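## Task

Exchange the two objects: the printed block sitting in the open drawer of the short, narrow three-drawer file cabinet goes into the open drawer of the wide three-drawer cabinet, and the yellow sponge from that wide cabinet's drawer goes into the narrow cabinet's drawer. Afterwards every drawer must be pushed completely closed. Both cabinets must stay roughly where they started. The robot must not fall over or finish leaning, or the task fails. Anything that stays correct only because the robot is still holding or pressing it does not count.

## Robot and tools

ROBOT. A Hello Robot Stretch 3 with a single arm: a two-wheel base (0.33 m long, 0.34 m wide) that can only drive straight or turn in place, a lift sliding up a mast, and a telescoping arm pointing out of the robot's RIGHT side, ending in a wrist (yaw, pitch, roll) and a gripper. To move the gripper forward or back you drive the base. Turns pivot about the point between the drive wheels, 0.05 m behind the front edge. With the arm pulled in and wrist folded, a turn sweeps a circle of radius 0.28 m; an unfolded level wrist reaches outside it. Loose objects may occasionally get nudged by an outside disturbance.

FRAMES. Base frame: origin on the floor between the drive wheels, x forward, y left, z up. hand_pose is reported in it, located where the closed fingertips meet. Odometry frame = base frame at scene start; heading is positive to the left, -3.142 to 3.142.

CAMERAS. head_camera and nav_camera ride on the head (aimed with head_pan_rad and head_tilt_rad); wrist_camera is on the gripper. Each execute_actions result carries one image per camera, always in the same order, taken at the end of the call. zoom_image {camera, region:[x0,y0,x1,y1]} gives a sharper crop in pixels of that camera's latest image, top-left origin, max 504x504 px. Image sizes: head 896x504, nav 672x504 (fisheye), wrist 644x364.

execute_actions {actions:[...]}. Actions run in order; an empty list only reports the state. Each action is {"robot": command, "steps": n, "until": cond}; steps 1 to 450 at 30 per second (default 1); {"steps": n} alone waits. A command may hold:
- base: exactly one of translate_m (metres, straight, positive forward, |d| at most 1) or rotate_rad (radians, positive = counter-clockwise/left, |d| at most 3.2). Both are offsets from where the base is when that command starts.
- joints: an object of absolute targets by name; unnamed joints keep their current target. Ranges: lift_m 0 to 1.1 (arm height); arm_m 0 to 0.52 (extension); wrist_yaw_rad -1.345 to 4.42 (0 along the arm, positive toward the front, 3.0 folded over the base); wrist_pitch_rad -1.57 to 0.451 (0 level, negative tips fingers down); wrist_roll_rad -2.911 to 2.911; gripper_m -0.089 to 0.179 (larger is wider; real fingertip gap is 0.007 m smaller when nearly shut, 0.025 m smaller when wide open); head_pan_rad -3.953 to 1.73 (0 ahead, -1.57 looks along the arm); head_tilt_rad -1.53 to 0.419 (negative looks down).
- contact_limits: {arm_m: effort %, 1 to 100}; the arm halts with contact_stop when its effort reaches that value (negative direction when retracting). Lower is gentler; too low stops immediately. It lasts until the next arm command.
Instead of one command, robot may be a list of up to 8 commands or {pause_s: s} (max 15) run in sequence; {"stop": true} brakes everything and clears the queue. New commands act instantly and discard the rest of an older queue. Any invalid value rejects the whole call.
until: {"robot": {"status": "ended"}} waits until nothing moves; or compare fields like {"lift_m": [">", 0.3], "base_status": ["!=", "moving"]}; {"any": {"status": "ended"}} fires when any motion ends.

SPEED. Base runs fast (0.30 m/s, 1.9 rad/s) only when stowed: lift_m under 0.30, arm_m under 0.03, wrist_yaw_rad above 2.54; else 0.10 m/s and 0.63 rad/s.

GRIPPER. Close to a value below the object width to grasp (lower squeezes harder, but a stall guard eases force so heavy or slick items can slip). Release by opening at least 0.02 beyond contact value. Neither reading nor 'done' proves a grasp; check images.

WRIST SAFETY. Fold or unfold only with lift_m 0.32 to 0.95, wrist_pitch_rad -0.4, roll near 0; once folded, lift may go to 0.25. If wrist_yaw_rad is below -0.4, keep pitch at -0.5 or lower.

RESULT LINES. base_status and joint_status: moving, done, off_target (stuck away from goal, may still push), contact_stop (joint went slack), time_out, stopped, not_commanded, torque_fault (wrist servo off ~10 s, goals refused). Bracket after base_status = distance moved / goal. joint_goals, measured_speeds, motor_effort (% with peak in brackets; positive pushes toward higher values; readings have fixed bias and noise). refusals, queue (idle/running/done/dropped/stopped), queue_left. Lines 'refused:', 'dropped:', 'replaced:' explain problems (0-based indices). robot.on_its_own flags goals the robot changed, slack or off joints, unusual rest effort (likely pushing or loaded), and base_tilt off by 3+ degrees. lidar_m: 12 distances in 30-degree sectors counter-clockwise from straight ahead (4th left, 7th behind, 10th right), plane 0.17 m high. wrist_depth_mm and head_depth_mm: 7x7 median depth grids.

AVOID. Pushing hard on rigid things with the gripper above about 0.45 m, pushing again after a contact_stop, or driving while holding/pushing something fixed: the robot can tip. If it snags, reverse the last move in small steps, pull the gripper free, and lower lift to about 0.2 if still leaning. Don't drop or slam objects (especially the mug), shove cabinets, or overload wrist servos. Before finished_scene {scene}, wait until all motion has ended and nothing relies on the gripper; it cannot be undone.

Each tool is called after "Request:" by a JSON object that holds its "op" and its "data", one argument or row to a line.

## Session

Request:
{"op": "execute_actions", "data": {
  "actions": []
}}

Scene clock: 0.00 s.
robot.base_odometry: x=+0.000 y=+0.000 heading=+0.000 (m, m, rad; robot's odometry frame)
robot.turned_by_wheels: +0.000 (rad since the last result)
robot.turned_by_imu: +0.000 (rad since the last result)
robot.base_tilt: forward=+0.7 right=+0.9 (deg)
robot.lidar_m: 2.49 2.29 1.84 1.65 1.17 1.41 1.87 1.87 2.26 1.51 1.51 2.55
robot.head_depth_mm: 1794 2560 3069 3004 2980 2992 2574 / 1813 2318 2977 2965 2947 2911 2588 / 1839 2636 2901 2892 2897 2851 2560 / 1859 2696 2869 2817 2816 2789 2390 / 1864 2692 2809 2788 2792 2739 2507 / 1808 2714 2744 2721 2693 2689 2490 / 1797 2676 2693 2668 2648 2628 2448
robot.base_status: not_commanded
robot.joint_positions: lift_m=+0.560 arm_m=+0.000 wrist_yaw_rad=+2.893 wrist_pitch_rad=-0.342 wrist_roll_rad=+0.008 gripper_m=+0.037 head_pan_rad=+0.020 head_tilt_rad=-0.012
robot.joint_goals: lift_m=+0.560 arm_m=+0.000 wrist_yaw_rad=+2.893 wrist_pitch_rad=-0.342 wrist_roll_rad=+0.008 gripper_m=+0.037 head_pan_rad=+0.020 head_tilt_rad=-0.012
robot.joint_status: lift_m=not_commanded arm_m=not_commanded wrist_yaw_rad=not_commanded wrist_pitch_rad=not_commanded wrist_roll_rad=not_commanded gripper_m=not_commanded head_pan_rad=not_commanded head_tilt_rad=not_commanded
robot.measured_speeds: translate_m=+0.000 rotate_rad=+0.000 lift_m=+0.000 arm_m=+0.000 wrist_yaw_rad=+0.000 wrist_pitch_rad=+0.000 wrist_roll_rad=+0.000 head_pan_rad=+0.000 head_tilt_rad=+0.000
robot: refusals=0 queue=idle queue_left=0
robot.motor_effort: left_wheel=-1 right_wheel=+0 lift_m=+39 arm_m=+0 wrist_yaw_rad=+0 wrist_pitch_rad=+5 wrist_roll_rad=+0 gripper_m=+0 head_pan_rad=+0 head_tilt_rad=+2 (%)
robot.hand_pose: x=+0.0361 y=+0.0816 z=+0.5904 quat_wxyz=(+0.206, +0.709, +0.033, +0.674) (m; robot's base frame)
robot.wrist_depth_mm: - - - - - - - / - - - - - - - / - - - - - - - / - - - - - - - / - - - - - - - / - - - 975 - 968 924 / 830 844 780 838 802 806 798
pictures: head_camera (sideways: a quarter turn clockwise sets it upright), nav_camera (sideways: a quarter turn counterclockwise sets it upright), wrist_camera
Images, in order (width x height): head_camera 896x504, nav_camera 672x504, wrist_camera 644x364.

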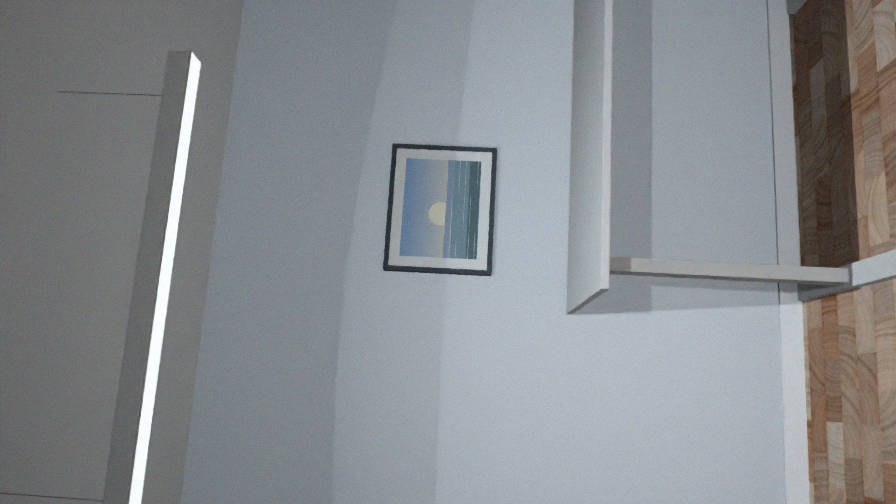

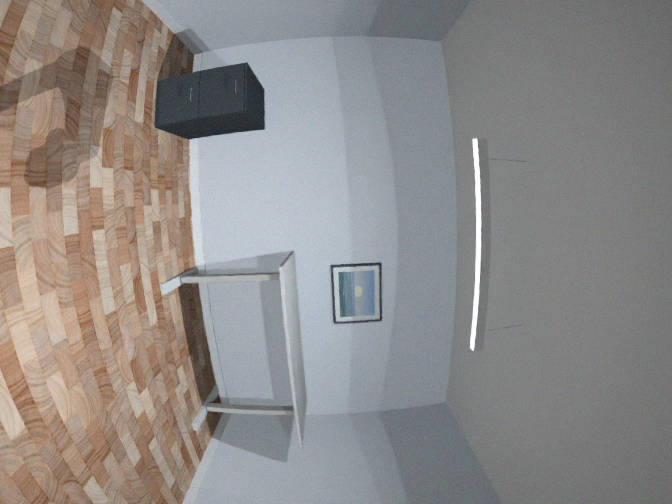

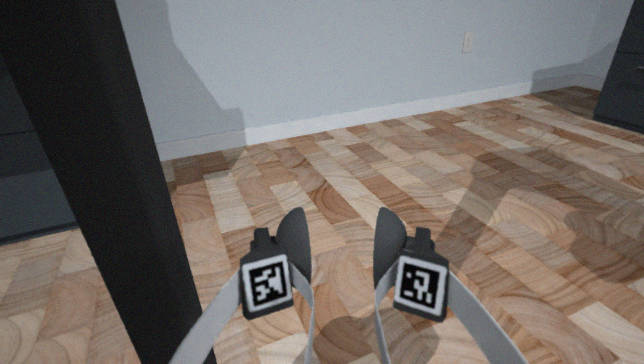

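Request:
{"op": "execute_actions", "data": {
  "actions": [
    {"robot":{"joints":{"head_pan_rad":1.7,"head_tilt_rad":-0.6}},"steps":450,"until":{"robot":{"status":"ended"}}}
  ]
}}

Request:
{"op": "execute_actions", "data": {
  "actions": [
    {"robot":{"joints":{"head_pan_rad":-1.6}},"steps":450,"until":{"robot":{"status":"ended"}}}
  ]
}}

Request:
{"op": "execute_actions", "data": {
  "actions": [
    {"robot":{"joints":{"head_pan_rad":-3.2}},"steps":450,"until":{"robot":{"status":"ended"}}}
  ]
}}

Scene clock: 6.77 s.
robot.base_odometry: x=+0.000 y=+0.000 heading=+0.000 (m, m, rad; robot's odometry frame)
robot.turned_by_wheels: +0.000 (rad since the last result)
robot.turned_by_imu: +0.001 (rad since the last result)
robot.base_tilt: forward=+0.7 right=+1.0 (deg)
robot.lidar_m: 2.49 2.30 1.84 1.65 1.17 1.41 1.87 1.87 2.27 1.51 1.51 2.54
robot.head_depth_mm: 1429 1557 1709 1911 1941 1574 1314 / 1424 1548 1701 1902 1920 1570 1306 / 1416 1536 1680 1881 1913 1554 1307 / 1405 1531 1678 1870 1905 1546 1296 / 1391 1525 1662 1848 1888 1527 1287 / 1378 1422 1221 1324 1478 1520 1285 / 1375 1359 829 890 1427 1528 -
robot.base_status: not_commanded
robot.joint_positions: lift_m=+0.560 arm_m=+0.000 wrist_yaw_rad=+2.893 wrist_pitch_rad=-0.342 wrist_roll_rad=+0.008 gripper_m=+0.037 head_pan_rad=+1.693 head_tilt_rad=-0.592
robot.joint_goals: lift_m=+0.560 arm_m=+0.000 wrist_yaw_rad=+2.893 wrist_pitch_rad=-0.342 wrist_roll_rad=+0.008 gripper_m=+0.037 head_pan_rad=+1.700 head_tilt_rad=-0.600
robot.joint_status: lift_m=not_commanded arm_m=not_commanded wrist_yaw_rad=not_commanded wrist_pitch_rad=not_commanded wrist_roll_rad=not_commanded gripper_m=not_commanded head_pan_rad=done head_tilt_rad=done
robot.measured_speeds: translate_m=+0.000 rotate_rad=+0.000 lift_m=+0.000 arm_m=+0.000 wrist_yaw_rad=+0.000 wrist_pitch_rad=+0.000 wrist_roll_rad=+0.000 head_pan_rad=+0.000 head_tilt_rad=+0.000
robot: refusals=0 queue=done queue_left=0
robot.motor_effort: left_wheel=+0(0) right_wheel=-1(0) lift_m=+40(39) arm_m=-1(1) wrist_yaw_rad=+0(1) wrist_pitch_rad=+4(5) wrist_roll_rad=+0(0) gripper_m=+0(1) head_pan_rad=+3(42) head_tilt_rad=-4(44) (%)
robot.hand_pose: x=+0.0361 y=+0.0816 z=+0.5904 quat_wxyz=(+0.206, +0.709, +0.033, +0.674) (m; robot's base frame)
robot.wrist_depth_mm: - - - - - - - / - - - - - - - / - - - - - - - / - - - - - - - / - - - - - - - / 981 - - 946 - 969 941 / 859 849 833 843 793 815 810
pictures: head_camera (sideways: a quarter turn clockwise sets it upright), nav_camera (sideways: a quarter turn counterclockwise sets it upright), wrist_camera
Images, in order (width x height): head_camera 896x504, nav_camera 672x504, wrist_camera 644x364.

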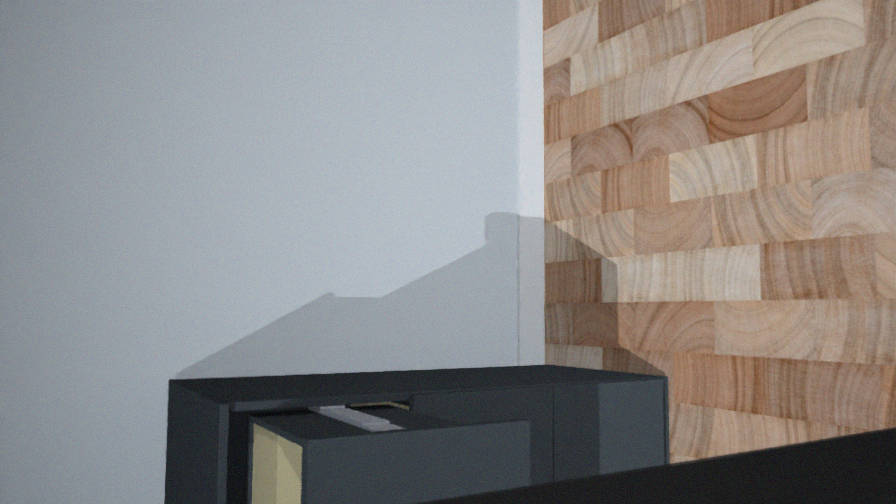

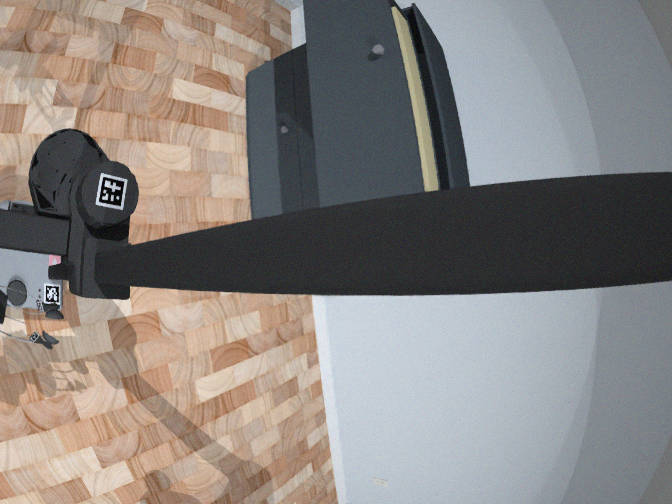

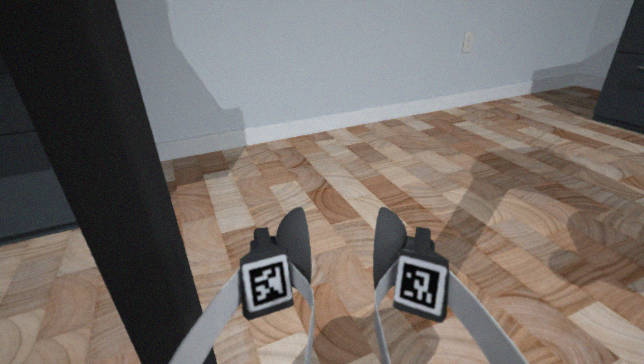

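Scene clock: 8.90 s.
robot.base_odometry: x=+0.000 y=+0.000 heading=+0.000 (m, m, rad; robot's odometry frame)
robot.turned_by_wheels: +0.000 (rad since the last result)
robot.turned_by_imu: +0.000 (rad since the last result)
robot.base_tilt: forward=+0.8 right=+1.1 (deg)
robot.lidar_m: 2.50 2.29 1.84 1.65 1.18 1.42 1.87 1.88 2.27 1.50 1.51 2.54
robot.head_depth_mm: 1934 2115 2349 2490 1952 1580 1313 / 1873 2082 2299 2434 1919 1560 1306 / 1858 2027 2228 2395 1914 1550 1304 / 1827 1983 2173 2354 1899 1544 1299 / 1788 1943 2147 2295 1888 1536 1298 / 1763 1920 2042 2200 1813 1528 1282 / 1711 1864 1729 1503 1743 1514 1274
robot.base_status: not_commanded
robot.joint_positions: lift_m=+0.560 arm_m=+0.000 wrist_yaw_rad=+2.893 wrist_pitch_rad=-0.342 wrist_roll_rad=+0.008 gripper_m=+0.037 head_pan_rad=-1.593 head_tilt_rad=-0.593
robot.joint_goals: lift_m=+0.560 arm_m=+0.000 wrist_yaw_rad=+2.893 wrist_pitch_rad=-0.342 wrist_roll_rad=+0.008 gripper_m=+0.037 head_pan_rad=-1.600 head_tilt_rad=-0.600
robot.joint_status: lift_m=not_commanded arm_m=not_commanded wrist_yaw_rad=not_commanded wrist_pitch_rad=not_commanded wrist_roll_rad=not_commanded gripper_m=not_commanded head_pan_rad=done head_tilt_rad=done
robot.measured_speeds: translate_m=+0.000 rotate_rad=+0.000 lift_m=+0.000 arm_m=+0.000 wrist_yaw_rad=+0.000 wrist_pitch_rad=+0.000 wrist_roll_rad=+0.000 head_pan_rad=+0.000 head_tilt_rad=+0.000
robot: refusals=0 queue=done queue_left=0
robot.motor_effort: left_wheel=+0(1) right_wheel=+0(0) lift_m=+40(39) arm_m=-1(1) wrist_yaw_rad=+1(0) wrist_pitch_rad=+4(4) wrist_roll_rad=+0(0) gripper_m=+0(0) head_pan_rad=-4(43) head_tilt_rad=-5(4) (%)
robot.hand_pose: x=+0.0361 y=+0.0816 z=+0.5904 quat_wxyz=(+0.206, +0.709, +0.033, +0.674) (m; robot's base frame)
robot.wrist_depth_mm: - - - - - - - / - - - - - - - / - - - - - - - / - - - - - - - / - - - - - - - / 982 - - 971 - 987 965 / 869 839 826 840 828 804 809
pictures: head_camera (sideways: a quarter turn clockwise sets it upright), nav_camera (sideways: a quarter turn counterclockwise sets it upright), wrist_camera
Images, in order (width x height): head_camera 896x504, nav_camera 672x504, wrist_camera 644x364.

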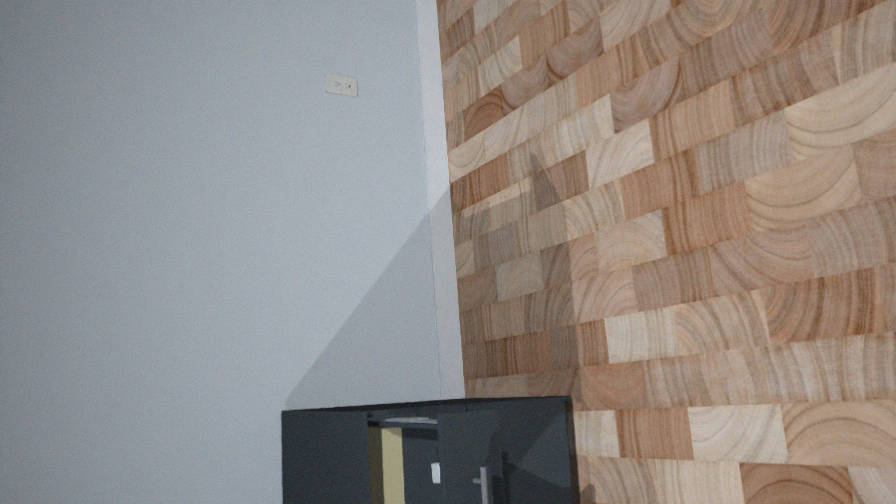

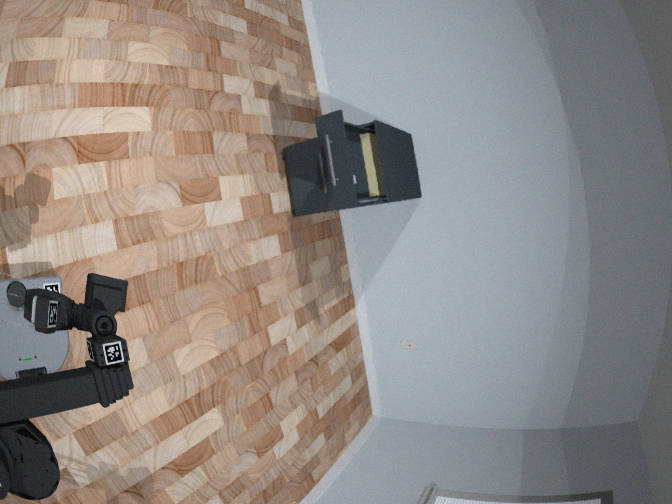

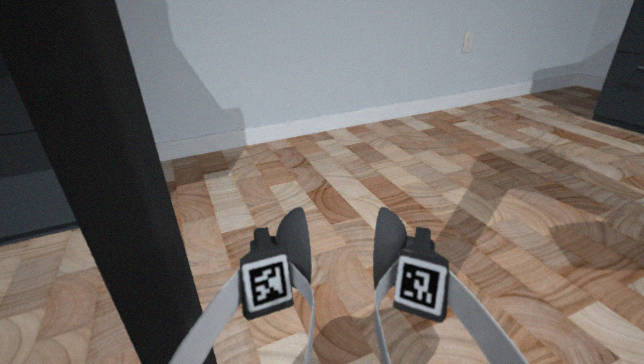

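Scene clock: 10.27 s.
robot.base_odometry: x=+0.000 y=+0.000 heading=+0.000 (m, m, rad; robot's odometry frame)
robot.turned_by_wheels: +0.000 (rad since the last result)
robot.turned_by_imu: +0.000 (rad since the last result)
robot.base_tilt: forward=+0.7 right=+1.0 (deg)
robot.lidar_m: 2.49 2.30 1.84 1.65 1.18 1.42 1.87 1.88 2.27 1.51 1.52 2.55
robot.head_depth_mm: 1730 1900 2109 2321 1941 1577 1315 / 1696 1853 2056 2253 1941 1558 1315 / 1649 1803 1995 2190 1910 1556 1307 / 1633 1782 1950 2172 1896 1532 1301 / 1597 1739 1916 2114 1889 1531 1293 / 1565 1708 1871 2077 1870 1530 1284 / 1531 1673 1820 2012 1857 1506 1276
robot.base_status: not_commanded
robot.joint_positions: lift_m=+0.560 arm_m=+0.000 wrist_yaw_rad=+2.893 wrist_pitch_rad=-0.342 wrist_roll_rad=+0.008 gripper_m=+0.037 head_pan_rad=-3.193 head_tilt_rad=-0.593
robot.joint_goals: lift_m=+0.560 arm_m=+0.000 wrist_yaw_rad=+2.893 wrist_pitch_rad=-0.342 wrist_roll_rad=+0.008 gripper_m=+0.037 head_pan_rad=-3.200 head_tilt_rad=-0.600
robot.joint_status: lift_m=not_commanded arm_m=not_commanded wrist_yaw_rad=not_commanded wrist_pitch_rad=not_commanded wrist_roll_rad=not_commanded gripper_m=not_commanded head_pan_rad=done head_tilt_rad=done
robot.measured_speeds: translate_m=+0.000 rotate_rad=+0.000 lift_m=+0.000 arm_m=+0.000 wrist_yaw_rad=+0.000 wrist_pitch_rad=+0.000 wrist_roll_rad=+0.000 head_pan_rad=+0.000 head_tilt_rad=+0.000
robot: refusals=0 queue=done queue_left=0
robot.motor_effort: left_wheel=+0(0) right_wheel=-1(0) lift_m=+40(39) arm_m=-1(1) wrist_yaw_rad=+1(1) wrist_pitch_rad=+5(5) wrist_roll_rad=+0(0) gripper_m=+0(0) head_pan_rad=-4(42) head_tilt_rad=-5(5) (%)
robot.hand_pose: x=+0.0361 y=+0.0816 z=+0.5904 quat_wxyz=(+0.206, +0.709, +0.033, +0.674) (m; robot's base frame)
robot.wrist_depth_mm: - - - - - - - / - - - - - - - / - - - - - - - / - - - - - - - / - - - - - - - / 998 - - 968 - 958 944 / 861 832 810 814 807 831 786
pictures: head_camera (sideways: a quarter turn clockwise sets it upright), nav_camera (sideways: a quarter turn counterclockwise sets it upright), wrist_camera
Images, in order (width x height): head_camera 896x504, nav_camera 672x504, wrist_camera 644x364.

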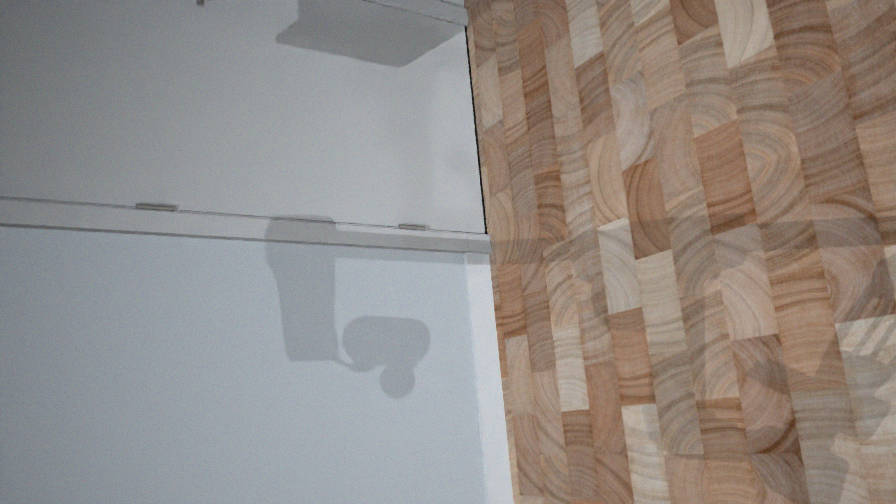

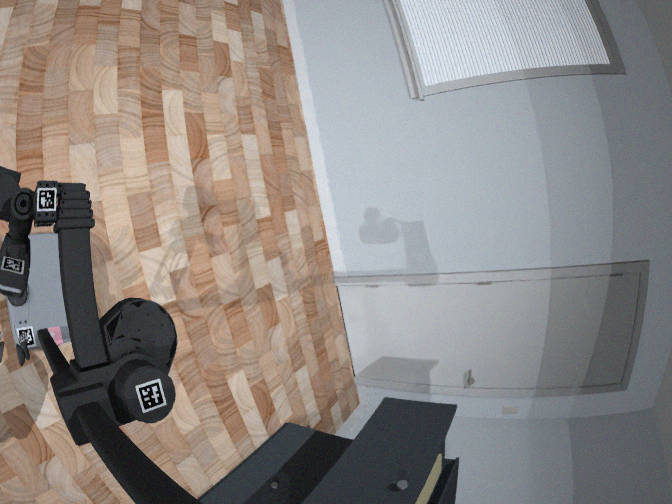

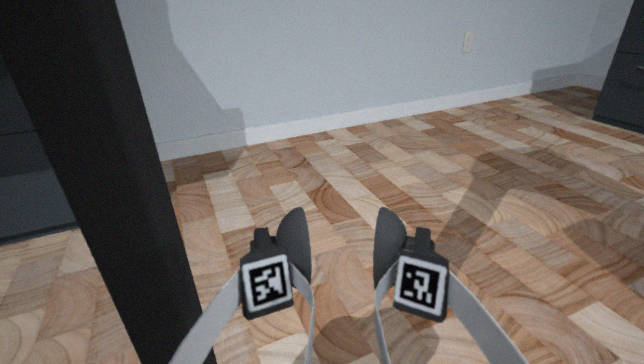

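Request:
{"op": "execute_actions", "data": {
  "actions": [
    {"robot":[{"base":{"rotate_rad":-1.0},"joints":{"wrist_pitch_rad":-0.4,"lift_m":0.8,"head_pan_rad":-1.57,"head_tilt_rad":-0.95}},{"base":{"translate_m":0.81},"joints":{"wrist_yaw_rad":0,"gripper_m":0.14}},{"base":{"rotate_rad":1.19},"joints":{"wrist_pitch_rad":-1.5}}],"steps":450,"until":{"robot":{"status":"ended"}}},
    {"steps":200,"until":{"robot":{"status":"ended"}}}
  ]
}}

Scene clock: 49.60 s.
robot.base_odometry: x=+0.438 y=-0.682 heading=+0.190 (m, m, rad; robot's odometry frame)
robot.turned_by_wheels: +0.190 (rad since the last result)
robot.turned_by_imu: +0.194 (rad since the last result)
robot.base_tilt: forward=+0.6 right=+0.9 (deg)
robot.lidar_m: 2.16 2.39 2.49 1.97 1.99 2.25 2.17 1.91 0.78 0.76 1.40 1.92
robot.head_depth_mm: 1220 1410 1625 1659 1388 - - / 1226 1175 1019 964 798 - 1096 / 1226 1166 1016 980 821 - - / 1225 1157 1008 972 810 - - / 1226 1229 1018 966 849 1259 1110 / 1224 1415 1673 1607 1381 1249 1120 / 1227 1422 1679 1603 1405 1243 1114
robot.base_status: done (rotate_rad +1.1899 of +1.1900)
robot.joint_positions: lift_m=+0.799 arm_m=+0.000 wrist_yaw_rad=+0.002 wrist_pitch_rad=-1.495 wrist_roll_rad=+0.008 gripper_m=+0.140 head_pan_rad=-1.577 head_tilt_rad=-0.938
robot.joint_goals: lift_m=+0.800 arm_m=+0.000 wrist_yaw_rad=+0.000 wrist_pitch_rad=-1.500 wrist_roll_rad=+0.008 gripper_m=+0.140 head_pan_rad=-1.570 head_tilt_rad=-0.950
robot.joint_status: lift_m=done arm_m=not_commanded wrist_yaw_rad=done wrist_pitch_rad=done wrist_roll_rad=not_commanded gripper_m=done head_pan_rad=done head_tilt_rad=done
robot.measured_speeds: translate_m=+0.000 rotate_rad=+0.000 lift_m=+0.000 arm_m=+0.000 wrist_yaw_rad=+0.000 wrist_pitch_rad=+0.000 wrist_roll_rad=+0.000 head_pan_rad=+0.000 head_tilt_rad=+0.000
robot: refusals=0 queue=done queue_left=0
robot.motor_effort: left_wheel=-2(5) right_wheel=+1(4) lift_m=+52(54) arm_m=-2(1) wrist_yaw_rad=-2(5) wrist_pitch_rad=-1(5) wrist_roll_rad=+0(0) gripper_m=+0(82) head_pan_rad=+3(43) head_tilt_rad=-7(35) (%)
robot.hand_pose: x=-0.0216 y=-0.1398 z=+0.6808 quat_wxyz=(+0.517, +0.479, -0.520, -0.483) (m; robot's base frame)
robot.wrist_depth_mm: 847 865 845 848 822 822 824 / 861 888 835 855 855 844 846 / 889 868 864 862 843 833 824 / 905 897 875 887 - 846 864 / 919 892 909 885 - 873 851 / 961 - 913 880 - 905 864 / 960 974 946 903 919 897 898
pictures: head_camera (sideways: a quarter turn clockwise sets it upright), nav_camera (sideways: a quarter turn counterclockwise sets it upright), wrist_camera
Images, in order (width x height): head_camera 896x504, nav_camera 672x504, wrist_camera 644x364.

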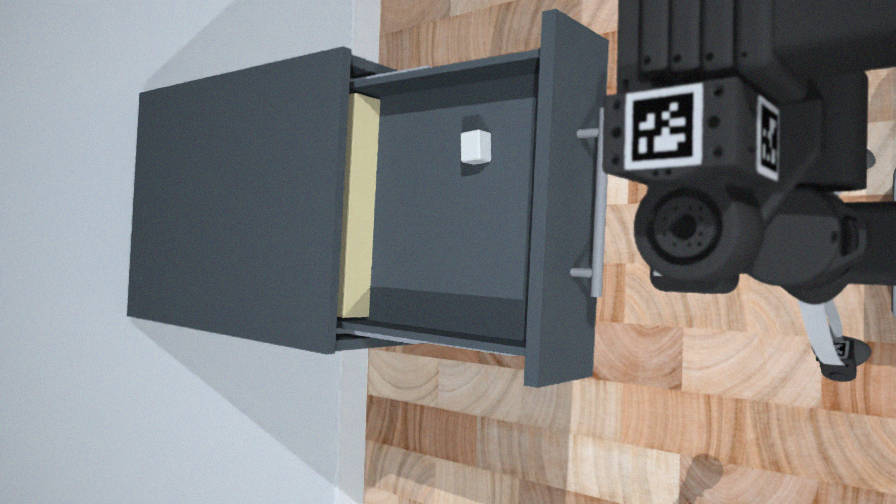

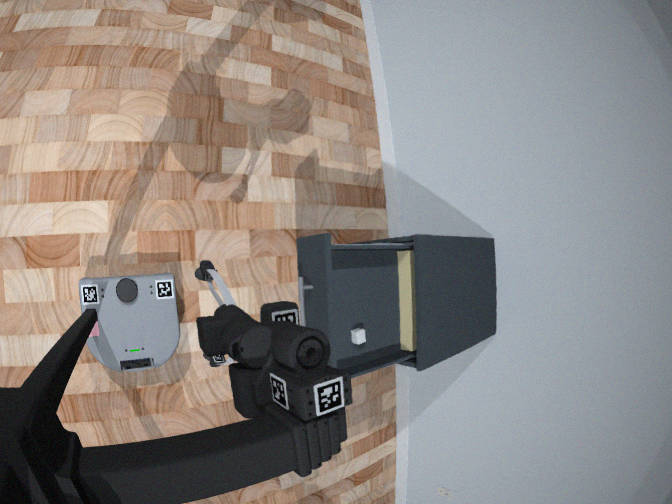

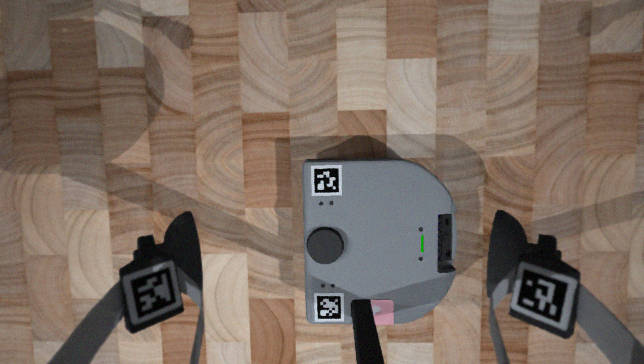

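Request:
{"op": "execute_actions", "data": {
  "actions": [
    {"robot":[{"base":{"translate_m":-0.125},"joints":{"lift_m":0.84,"gripper_m":0.11}},{"joints":{"arm_m":0.40}}],"steps":450,"until":{"robot":{"status":"ended"}}}
  ]
}}

Scene clock: 64.60 s.
robot.base_odometry: x=+0.315 y=-0.705 heading=+0.190 (m, m, rad; robot's odometry frame)
robot.turned_by_wheels: +0.000 (rad since the last result)
robot.turned_by_imu: +0.002 (rad since the last result)
robot.base_tilt: forward=+0.7 right=+0.9 (deg)
robot.lidar_m: 2.28 2.49 2.50 1.95 1.99 2.12 2.04 1.91 1.40 0.76 0.79 1.92
robot.head_depth_mm: 1219 1409 1617 - - - 1131 / 1196 - 1669 1639 1407 1273 1138 / 1199 - 1013 958 829 1266 1134 / 1228 1193 1037 975 833 1258 1127 / 1224 1148 1003 951 809 1258 1124 / 1226 1180 1002 943 816 1250 1121 / 1225 1420 1685 1603 1328 1249 1119
robot.base_status: done (translate_m -0.1250 of -0.1250)
robot.joint_positions: lift_m=+0.839 arm_m=+0.400 wrist_yaw_rad=+0.001 wrist_pitch_rad=-1.496 wrist_roll_rad=+0.008 gripper_m=+0.110 head_pan_rad=-1.577 head_tilt_rad=-0.938
robot.joint_goals: lift_m=+0.840 arm_m=+0.400 wrist_yaw_rad=+0.000 wrist_pitch_rad=-1.500 wrist_roll_rad=+0.008 gripper_m=+0.110 head_pan_rad=-1.570 head_tilt_rad=-0.950
robot.joint_status: lift_m=done arm_m=done wrist_yaw_rad=done wrist_pitch_rad=done wrist_roll_rad=not_commanded gripper_m=done head_pan_rad=done head_tilt_rad=done
robot.measured_speeds: translate_m=+0.000 rotate_rad=+0.000 lift_m=+0.000 arm_m=+0.000 wrist_yaw_rad=+0.000 wrist_pitch_rad=+0.000 wrist_roll_rad=+0.000 head_pan_rad=+0.000 head_tilt_rad=+0.000
robot: refusals=0 queue=done queue_left=0
robot.motor_effort: left_wheel=-2(6) right_wheel=+1(1) lift_m=+52(54) arm_m=+2(4) wrist_yaw_rad=-1(3) wrist_pitch_rad=-1(1) wrist_roll_rad=+0(0) gripper_m=+0(83) head_pan_rad=+4(3) head_tilt_rad=-7(7) (%)
robot.hand_pose: x=-0.0216 y=-0.5397 z=+0.7208 quat_wxyz=(+0.516, +0.479, -0.520, -0.483) (m; robot's base frame)
robot.wrist_depth_mm: 916 358 356 355 348 870 876 / 900 366 361 361 352 848 865 / 963 363 369 363 361 901 867 / 935 372 372 369 365 876 899 / 976 379 376 372 368 909 889 / 960 344 346 347 349 - 909 / 280 277 278 270 269 272 914
pictures: head_camera (sideways: a quarter turn clockwise sets it upright), nav_camera (sideways: a quarter turn counterclockwise sets it upright), wrist_camera
Images, in order (width x height): head_camera 896x504, nav_camera 672x504, wrist_camera 644x364.

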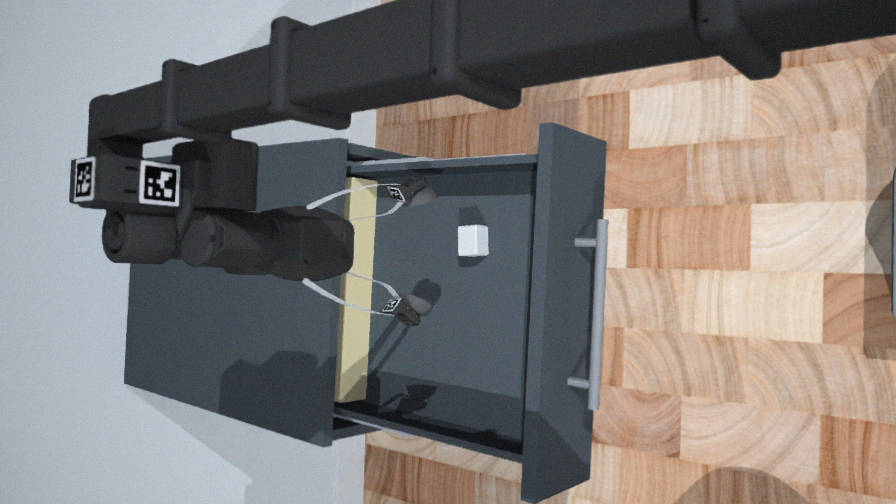

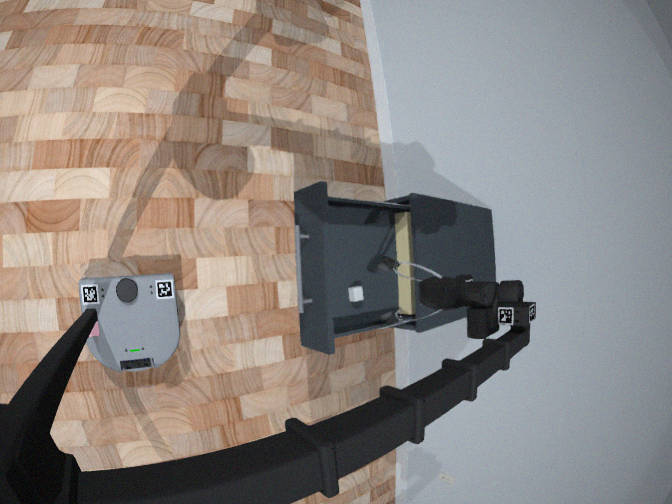

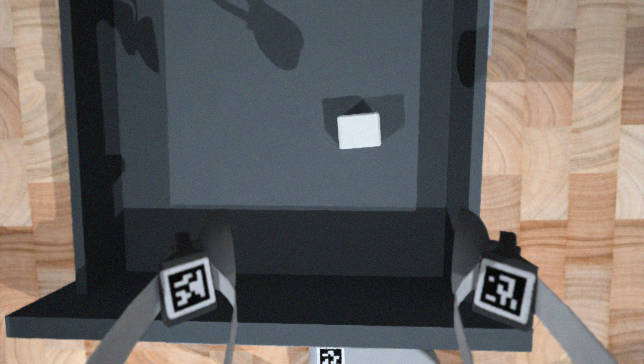

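Request:
{"op": "execute_actions", "data": {
  "actions": [
    {"robot":[{"base":{"translate_m":-0.017},"joints":{"arm_m":0.46}},{"joints":{"lift_m":0.72}}],"steps":450,"until":{"robot":{"status":"ended"}}}
  ]
}}

Scene clock: 74.87 s.
robot.base_odometry: x=+0.298 y=-0.708 heading=+0.190 (m, m, rad; robot's odometry frame)
robot.turned_by_wheels: +0.000 (rad since the last result)
robot.turned_by_imu: +0.002 (rad since the last result)
robot.base_tilt: forward=+0.6 right=+0.9 (deg)
robot.lidar_m: 2.30 2.50 2.49 1.94 2.00 2.11 2.03 1.91 1.40 0.76 0.79 1.92
robot.head_depth_mm: 1227 1406 1664 1662 1457 1300 - / 1222 1410 1669 - - - 1130 / 1224 1264 991 1020 830 1266 1135 / 1225 1196 - 972 834 1262 1129 / 1227 1148 1000 964 805 1257 1125 / 1228 1148 1010 962 813 1251 1125 / 1224 1415 1644 1574 883 1242 1115
robot.base_status: done (translate_m -0.0170 of -0.0170)
robot.joint_positions: lift_m=+0.721 arm_m=+0.460 wrist_yaw_rad=+0.001 wrist_pitch_rad=-1.496 wrist_roll_rad=+0.008 gripper_m=+0.110 head_pan_rad=-1.577 head_tilt_rad=-0.938
robot.joint_goals: lift_m=+0.720 arm_m=+0.460 wrist_yaw_rad=+0.000 wrist_pitch_rad=-1.500 wrist_roll_rad=+0.008 gripper_m=+0.110 head_pan_rad=-1.570 head_tilt_rad=-0.950
robot.joint_status: lift_m=done arm_m=done wrist_yaw_rad=done wrist_pitch_rad=done wrist_roll_rad=not_commanded gripper_m=done head_pan_rad=done head_tilt_rad=done
robot.measured_speeds: translate_m=+0.000 rotate_rad=+0.000 lift_m=+0.000 arm_m=+0.000 wrist_yaw_rad=+0.000 wrist_pitch_rad=+0.000 wrist_roll_rad=+0.000 head_pan_rad=+0.000 head_tilt_rad=+0.000
robot: refusals=0 queue=done queue_left=0
robot.motor_effort: left_wheel=-2(4) right_wheel=+1(2) lift_m=+20(53) arm_m=+2(3) wrist_yaw_rad=-1(1) wrist_pitch_rad=-1(1) wrist_roll_rad=+0(0) gripper_m=+0(0) head_pan_rad=+4(3) head_tilt_rad=-7(7) (%)
robot.hand_pose: x=-0.0216 y=-0.5996 z=+0.6020 quat_wxyz=(+0.516, +0.479, -0.520, -0.483) (m; robot's base frame)
robot.wrist_depth_mm: 242 241 239 236 232 207 727 / 245 243 240 240 238 206 742 / 246 246 242 241 240 206 763 / 254 251 248 243 243 205 755 / 256 255 251 247 244 190 770 / 261 258 257 254 251 - 801 / 265 262 260 259 252 220 787
pictures: head_camera (sideways: a quarter turn clockwise sets it upright), nav_camera (sideways: a quarter turn counterclockwise sets it upright), wrist_camera
Images, in order (width x height): head_camera 896x504, nav_camera 672x504, wrist_camera 644x364.

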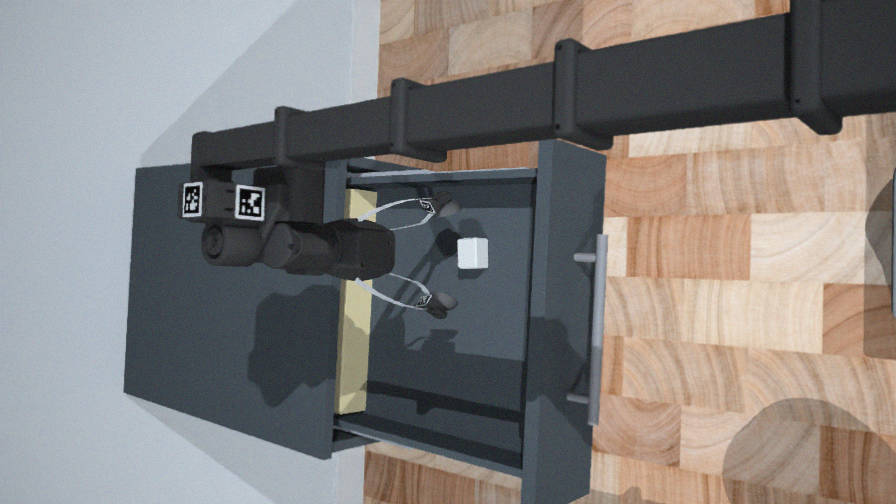

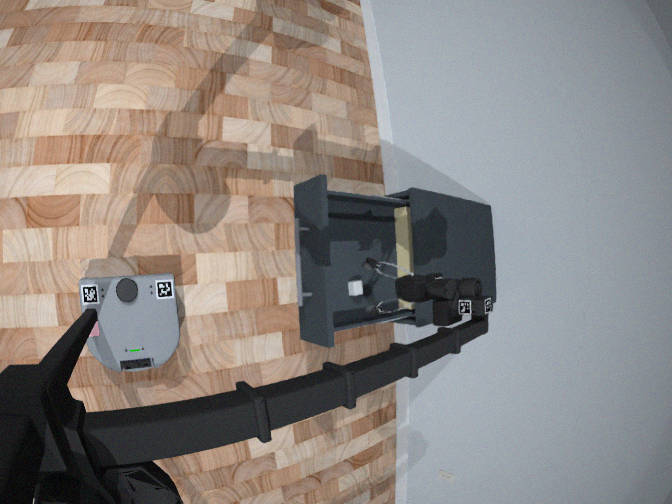

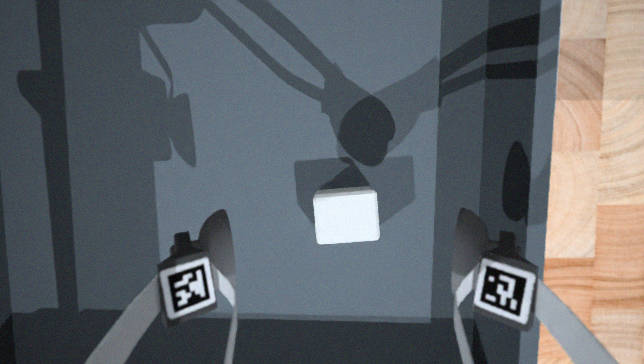

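Request:
{"op": "execute_actions", "data": {
  "actions": [
    {"robot":[{"joints":{"lift_m":0.665}}],"steps":450,"until":{"robot":{"status":"ended"}}}
  ]
}}

Scene clock: 82.60 s.
robot.base_odometry: x=+0.298 y=-0.708 heading=+0.190 (m, m, rad; robot's odometry frame)
robot.turned_by_wheels: +0.000 (rad since the last result)
robot.turned_by_imu: +0.001 (rad since the last result)
robot.base_tilt: forward=+0.7 right=+0.9 (deg)
robot.lidar_m: 2.30 2.51 2.50 1.94 1.99 2.11 2.03 1.90 1.40 0.76 0.79 1.91
robot.head_depth_mm: 1224 1410 1665 1655 1439 1279 1156 / 1221 1410 1646 1676 - - - / 1228 1206 - 961 831 1264 1132 / 1228 1165 1005 955 832 1258 1131 / 1227 1147 999 969 807 1251 1129 / 1224 1146 1010 964 810 1251 1123 / 1225 1416 1636 1576 881 1244 1121
robot.base_status: done (translate_m -0.0170 of -0.0170)
robot.joint_positions: lift_m=+0.666 arm_m=+0.460 wrist_yaw_rad=+0.001 wrist_pitch_rad=-1.496 wrist_roll_rad=+0.008 gripper_m=+0.110 head_pan_rad=-1.577 head_tilt_rad=-0.938
robot.joint_goals: lift_m=+0.665 arm_m=+0.460 wrist_yaw_rad=+0.000 wrist_pitch_rad=-1.500 wrist_roll_rad=+0.008 gripper_m=+0.110 head_pan_rad=-1.570 head_tilt_rad=-0.950
robot.joint_status: lift_m=done arm_m=done wrist_yaw_rad=done wrist_pitch_rad=done wrist_roll_rad=not_commanded gripper_m=done head_pan_rad=done head_tilt_rad=done
robot.measured_speeds: translate_m=+0.000 rotate_rad=+0.000 lift_m=+0.000 arm_m=+0.000 wrist_yaw_rad=+0.000 wrist_pitch_rad=+0.000 wrist_roll_rad=+0.000 head_pan_rad=+0.000 head_tilt_rad=+0.000
robot: refusals=0 queue=done queue_left=0
robot.motor_effort: left_wheel=-3(2) right_wheel=+1(1) lift_m=+19(21) arm_m=+2(2) wrist_yaw_rad=-1(1) wrist_pitch_rad=-1(1) wrist_roll_rad=+0(0) gripper_m=+0(0) head_pan_rad=+4(4) head_tilt_rad=-8(8) (%)
robot.hand_pose: x=-0.0216 y=-0.5996 z=+0.5470 quat_wxyz=(+0.516, +0.479, -0.520, -0.483) (m; robot's base frame)
robot.wrist_depth_mm: 186 185 184 182 180 178 133 / 190 187 185 184 183 179 133 / 192 190 188 187 184 182 133 / 194 193 191 189 186 184 132 / 197 196 194 162 188 183 133 / 200 199 196 194 193 - 136 / 203 201 199 197 195 191 132
pictures: head_camera (sideways: a quarter turn clockwise sets it upright), nav_camera (sideways: a quarter turn counterclockwise sets it upright), wrist_camera
Images, in order (width x height): head_camera 896x504, nav_camera 672x504, wrist_camera 644x364.

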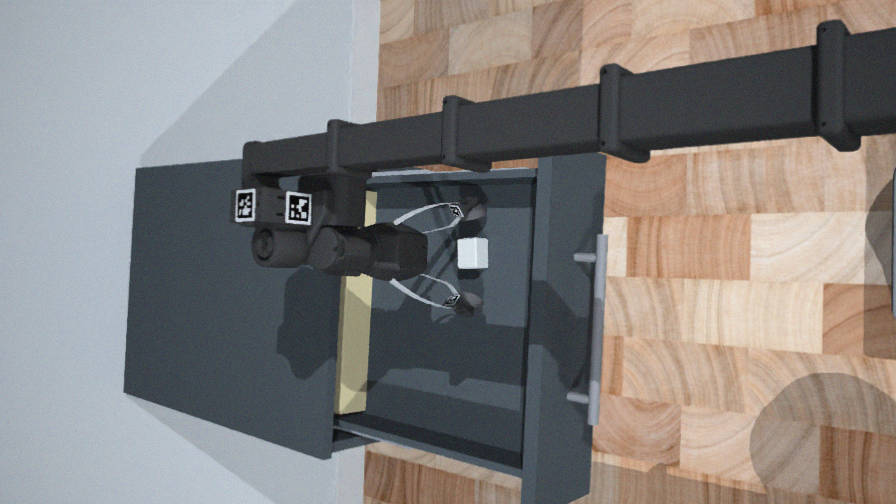

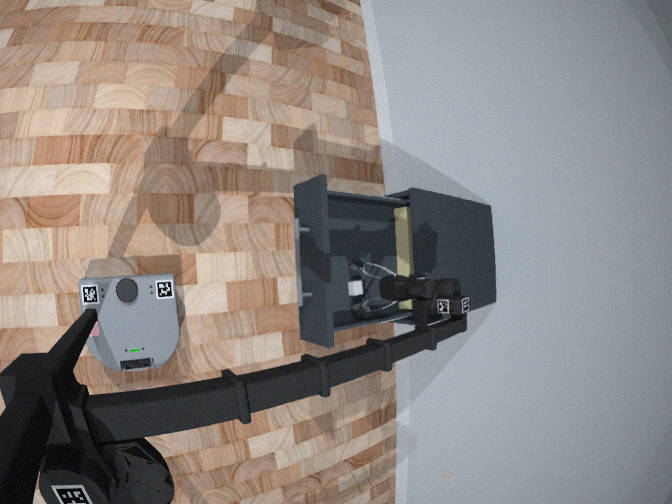

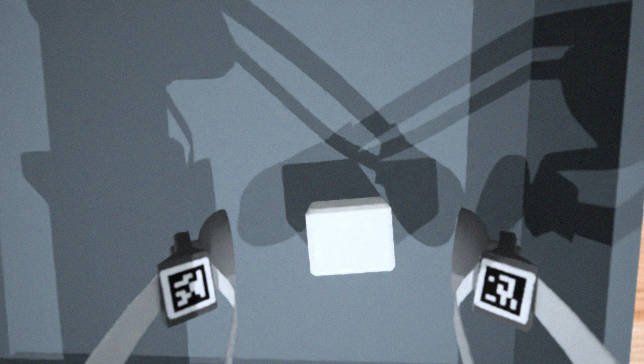

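Block is 3 cm tall, 4 cm wide.

Request:
{"op": "execute_actions", "data": {
  "actions": [
    {"robot":[{"joints":{"lift_m":0.655}},{"joints":{"gripper_m":0.0}},{"joints":{"lift_m":0.86}}],"steps":450,"until":{"robot":{"status":"ended"}}}
  ]
}}

Scene clock: 87.53 s.
robot.base_odometry: x=+0.298 y=-0.708 heading=+0.190 (m, m, rad; robot's odometry frame)
robot.turned_by_wheels: +0.000 (rad since the last result)
robot.turned_by_imu: +0.001 (rad since the last result)
robot.base_tilt: forward=+0.6 right=+1.0 (deg)
robot.lidar_m: 2.29 2.50 2.50 1.94 1.99 2.10 2.03 1.91 1.40 0.76 0.79 1.92
robot.head_depth_mm: 1223 1414 1662 1659 1435 1277 1162 / 1225 1410 1644 1685 - - - / 1224 1206 - 962 831 1262 1135 / 1224 1159 1034 944 834 1261 1128 / 1225 1150 1004 969 806 1257 1127 / 1227 1147 1010 966 810 1251 1122 / 1225 1421 1628 1561 885 1245 1117
robot.base_status: done (translate_m -0.0170 of -0.0170)
robot.joint_positions: lift_m=+0.656 arm_m=+0.460 wrist_yaw_rad=+0.001 wrist_pitch_rad=-1.498 wrist_roll_rad=+0.008 gripper_m=+0.110 head_pan_rad=-1.577 head_tilt_rad=-0.938
robot.joint_goals: lift_m=+0.656 arm_m=+0.460 wrist_yaw_rad=+0.000 wrist_pitch_rad=-1.500 wrist_roll_rad=+0.008 gripper_m=+0.110 head_pan_rad=-1.570 head_tilt_rad=-0.950
robot.joint_status: lift_m=contact_stop arm_m=done wrist_yaw_rad=done wrist_pitch_rad=done wrist_roll_rad=not_commanded gripper_m=done head_pan_rad=done head_tilt_rad=done
robot.measured_speeds: translate_m=+0.000 rotate_rad=+0.000 lift_m=+0.000 arm_m=+0.000 wrist_yaw_rad=+0.000 wrist_pitch_rad=+0.000 wrist_roll_rad=+0.000 head_pan_rad=+0.000 head_tilt_rad=+0.000
robot: refusals=0 queue=dropped queue_left=0
robot.on_its_own: lift_m is slack since a contact_stop, until your next command for it
robot.motor_effort: left_wheel=-2(1) right_wheel=+2(1) lift_m=+37(36) arm_m=+2(2) wrist_yaw_rad=-1(1) wrist_pitch_rad=-1(1) wrist_roll_rad=+0(0) gripper_m=-1(1) head_pan_rad=+3(3) head_tilt_rad=-7(7) (%)
robot.hand_pose: x=-0.0216 y=-0.5993 z=+0.5373 quat_wxyz=(+0.516, +0.480, -0.519, -0.484) (m; robot's base frame)
robot.wrist_depth_mm: 177 177 175 173 171 170 134 / 180 179 177 175 173 171 133 / 184 182 180 177 176 174 133 / 184 184 182 180 179 175 132 / 190 186 184 154 180 176 133 / 193 190 187 187 182 - 132 / 195 192 191 188 187 184 123
pictures: head_camera (sideways: a quarter turn clockwise sets it upright), nav_camera (sideways: a quarter turn counterclockwise sets it upright), wrist_camera
dropped: robot: command 0 of its queue: lift_m: contact_stop
Images, in order (width x height): head_camera 896x504, nav_camera 672x504, wrist_camera 644x364.

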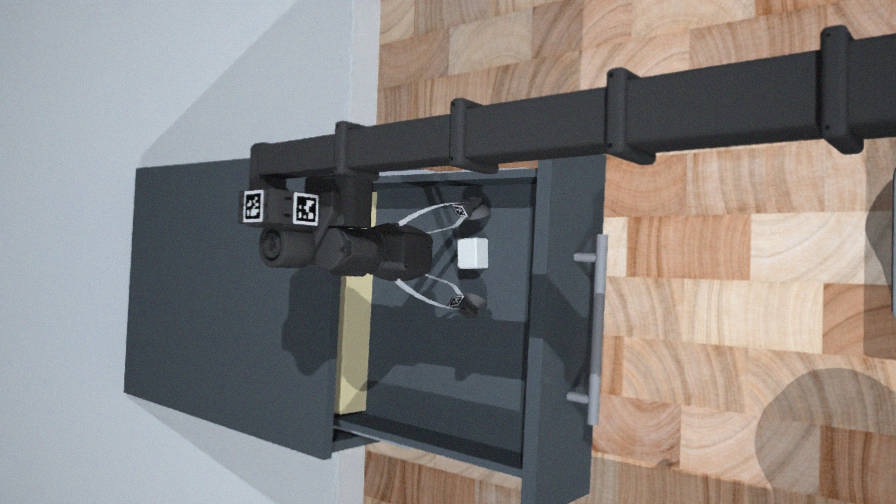

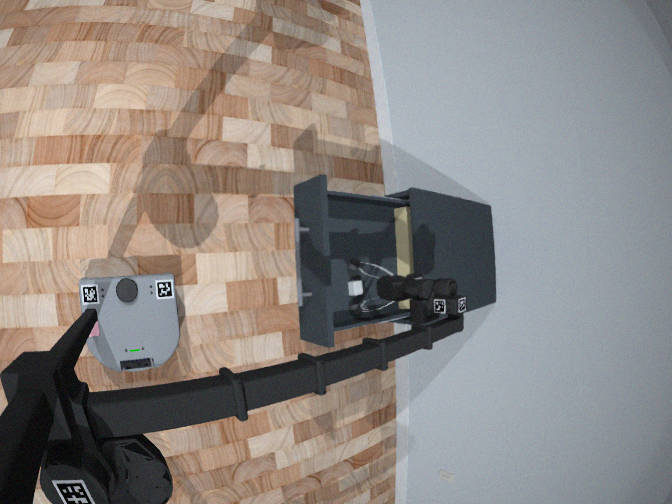

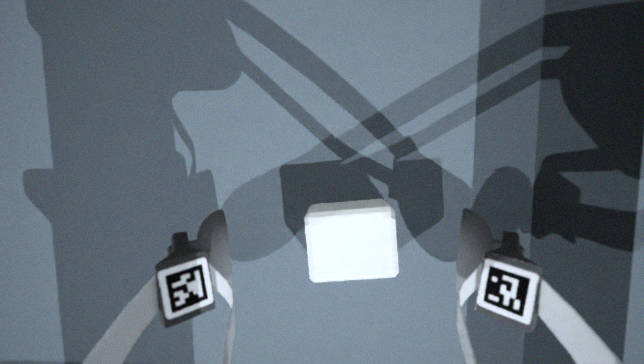

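Request:
{"op": "execute_actions", "data": {
  "actions": [
    {"robot":[{"joints":{"lift_m":0.667}},{"joints":{"gripper_m":0.0}},{"joints":{"lift_m":0.86}}],"steps":450,"until":{"robot":{"status":"ended"}}}
  ]
}}

Scene clock: 96.17 s.
robot.base_odometry: x=+0.298 y=-0.708 heading=+0.190 (m, m, rad; robot's odometry frame)
robot.turned_by_wheels: +0.000 (rad since the last result)
robot.turned_by_imu: +0.002 (rad since the last result)
robot.base_tilt: forward=+0.5 right=+0.8 (deg)
robot.lidar_m: 2.30 2.50 2.49 1.95 1.99 2.10 2.03 1.91 1.40 0.76 0.79 1.91
robot.head_depth_mm: 1217 1379 - - - 1290 1139 / 1175 - 1718 1644 1425 1265 1141 / - 1133 1012 1020 831 1270 1134 / 1188 1194 958 973 834 1260 1128 / 1227 1155 1004 966 805 1259 1130 / 1224 1142 1013 964 812 1254 1120 / 1228 1427 1629 1565 882 1246 1118
robot.base_status: done (translate_m -0.0170 of -0.0170)
robot.joint_positions: lift_m=+0.859 arm_m=+0.460 wrist_yaw_rad=+0.001 wrist_pitch_rad=-1.498 wrist_roll_rad=+0.008 gripper_m=+0.001 head_pan_rad=-1.577 head_tilt_rad=-0.938
robot.joint_goals: lift_m=+0.860 arm_m=+0.460 wrist_yaw_rad=+0.000 wrist_pitch_rad=-1.500 wrist_roll_rad=+0.008 gripper_m=+0.000 head_pan_rad=-1.570 head_tilt_rad=-0.950
robot.joint_status: lift_m=done arm_m=done wrist_yaw_rad=done wrist_pitch_rad=done wrist_roll_rad=not_commanded gripper_m=done head_pan_rad=done head_tilt_rad=done
robot.measured_speeds: translate_m=+0.000 rotate_rad=+0.000 lift_m=+0.000 arm_m=+0.000 wrist_yaw_rad=+0.000 wrist_pitch_rad=+0.000 wrist_roll_rad=+0.000 head_pan_rad=+0.000 head_tilt_rad=+0.000
robot: refusals=0 queue=done queue_left=0
robot.motor_effort: left_wheel=-2(2) right_wheel=+1(2) lift_m=+52(55) arm_m=+1(2) wrist_yaw_rad=-2(1) wrist_pitch_rad=+0(1) wrist_roll_rad=+0(0) gripper_m=-14(87) head_pan_rad=+3(4) head_tilt_rad=-7(7) (%)
robot.hand_pose: x=-0.0216 y=-0.5993 z=+0.7408 quat_wxyz=(+0.516, +0.480, -0.520, -0.484) (m; robot's base frame)
robot.wrist_depth_mm: 934 378 378 375 369 865 852 / 943 386 388 376 373 893 886 / 986 384 385 385 373 915 886 / 951 394 391 384 380 930 918 / 980 399 398 163 332 930 951 / 960 407 404 401 - 958 937 / - 358 360 361 359 960 961
pictures: head_camera (sideways: a quarter turn clockwise sets it upright), nav_camera (sideways: a quarter turn counterclockwise sets it upright), wrist_camera
Images, in order (width x height): head_camera 896x504, nav_camera 672x504, wrist_camera 644x364.

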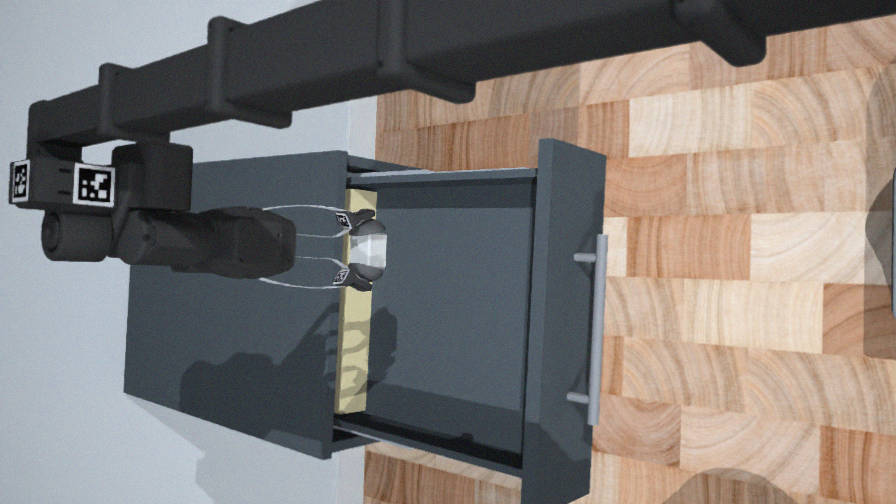

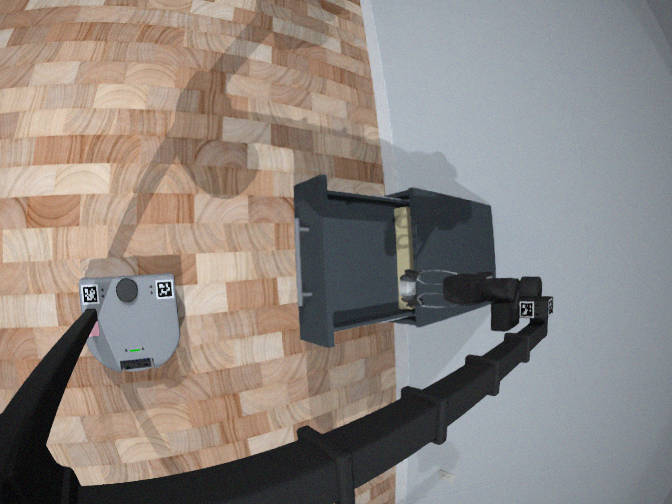

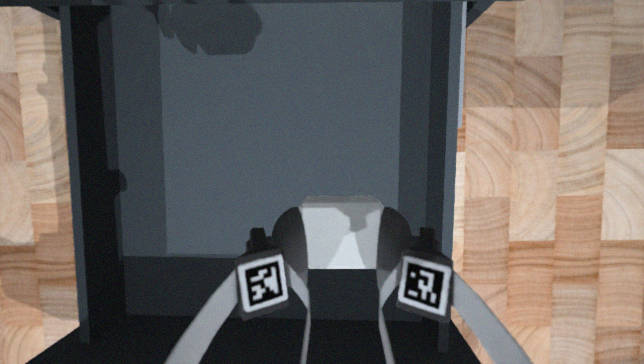

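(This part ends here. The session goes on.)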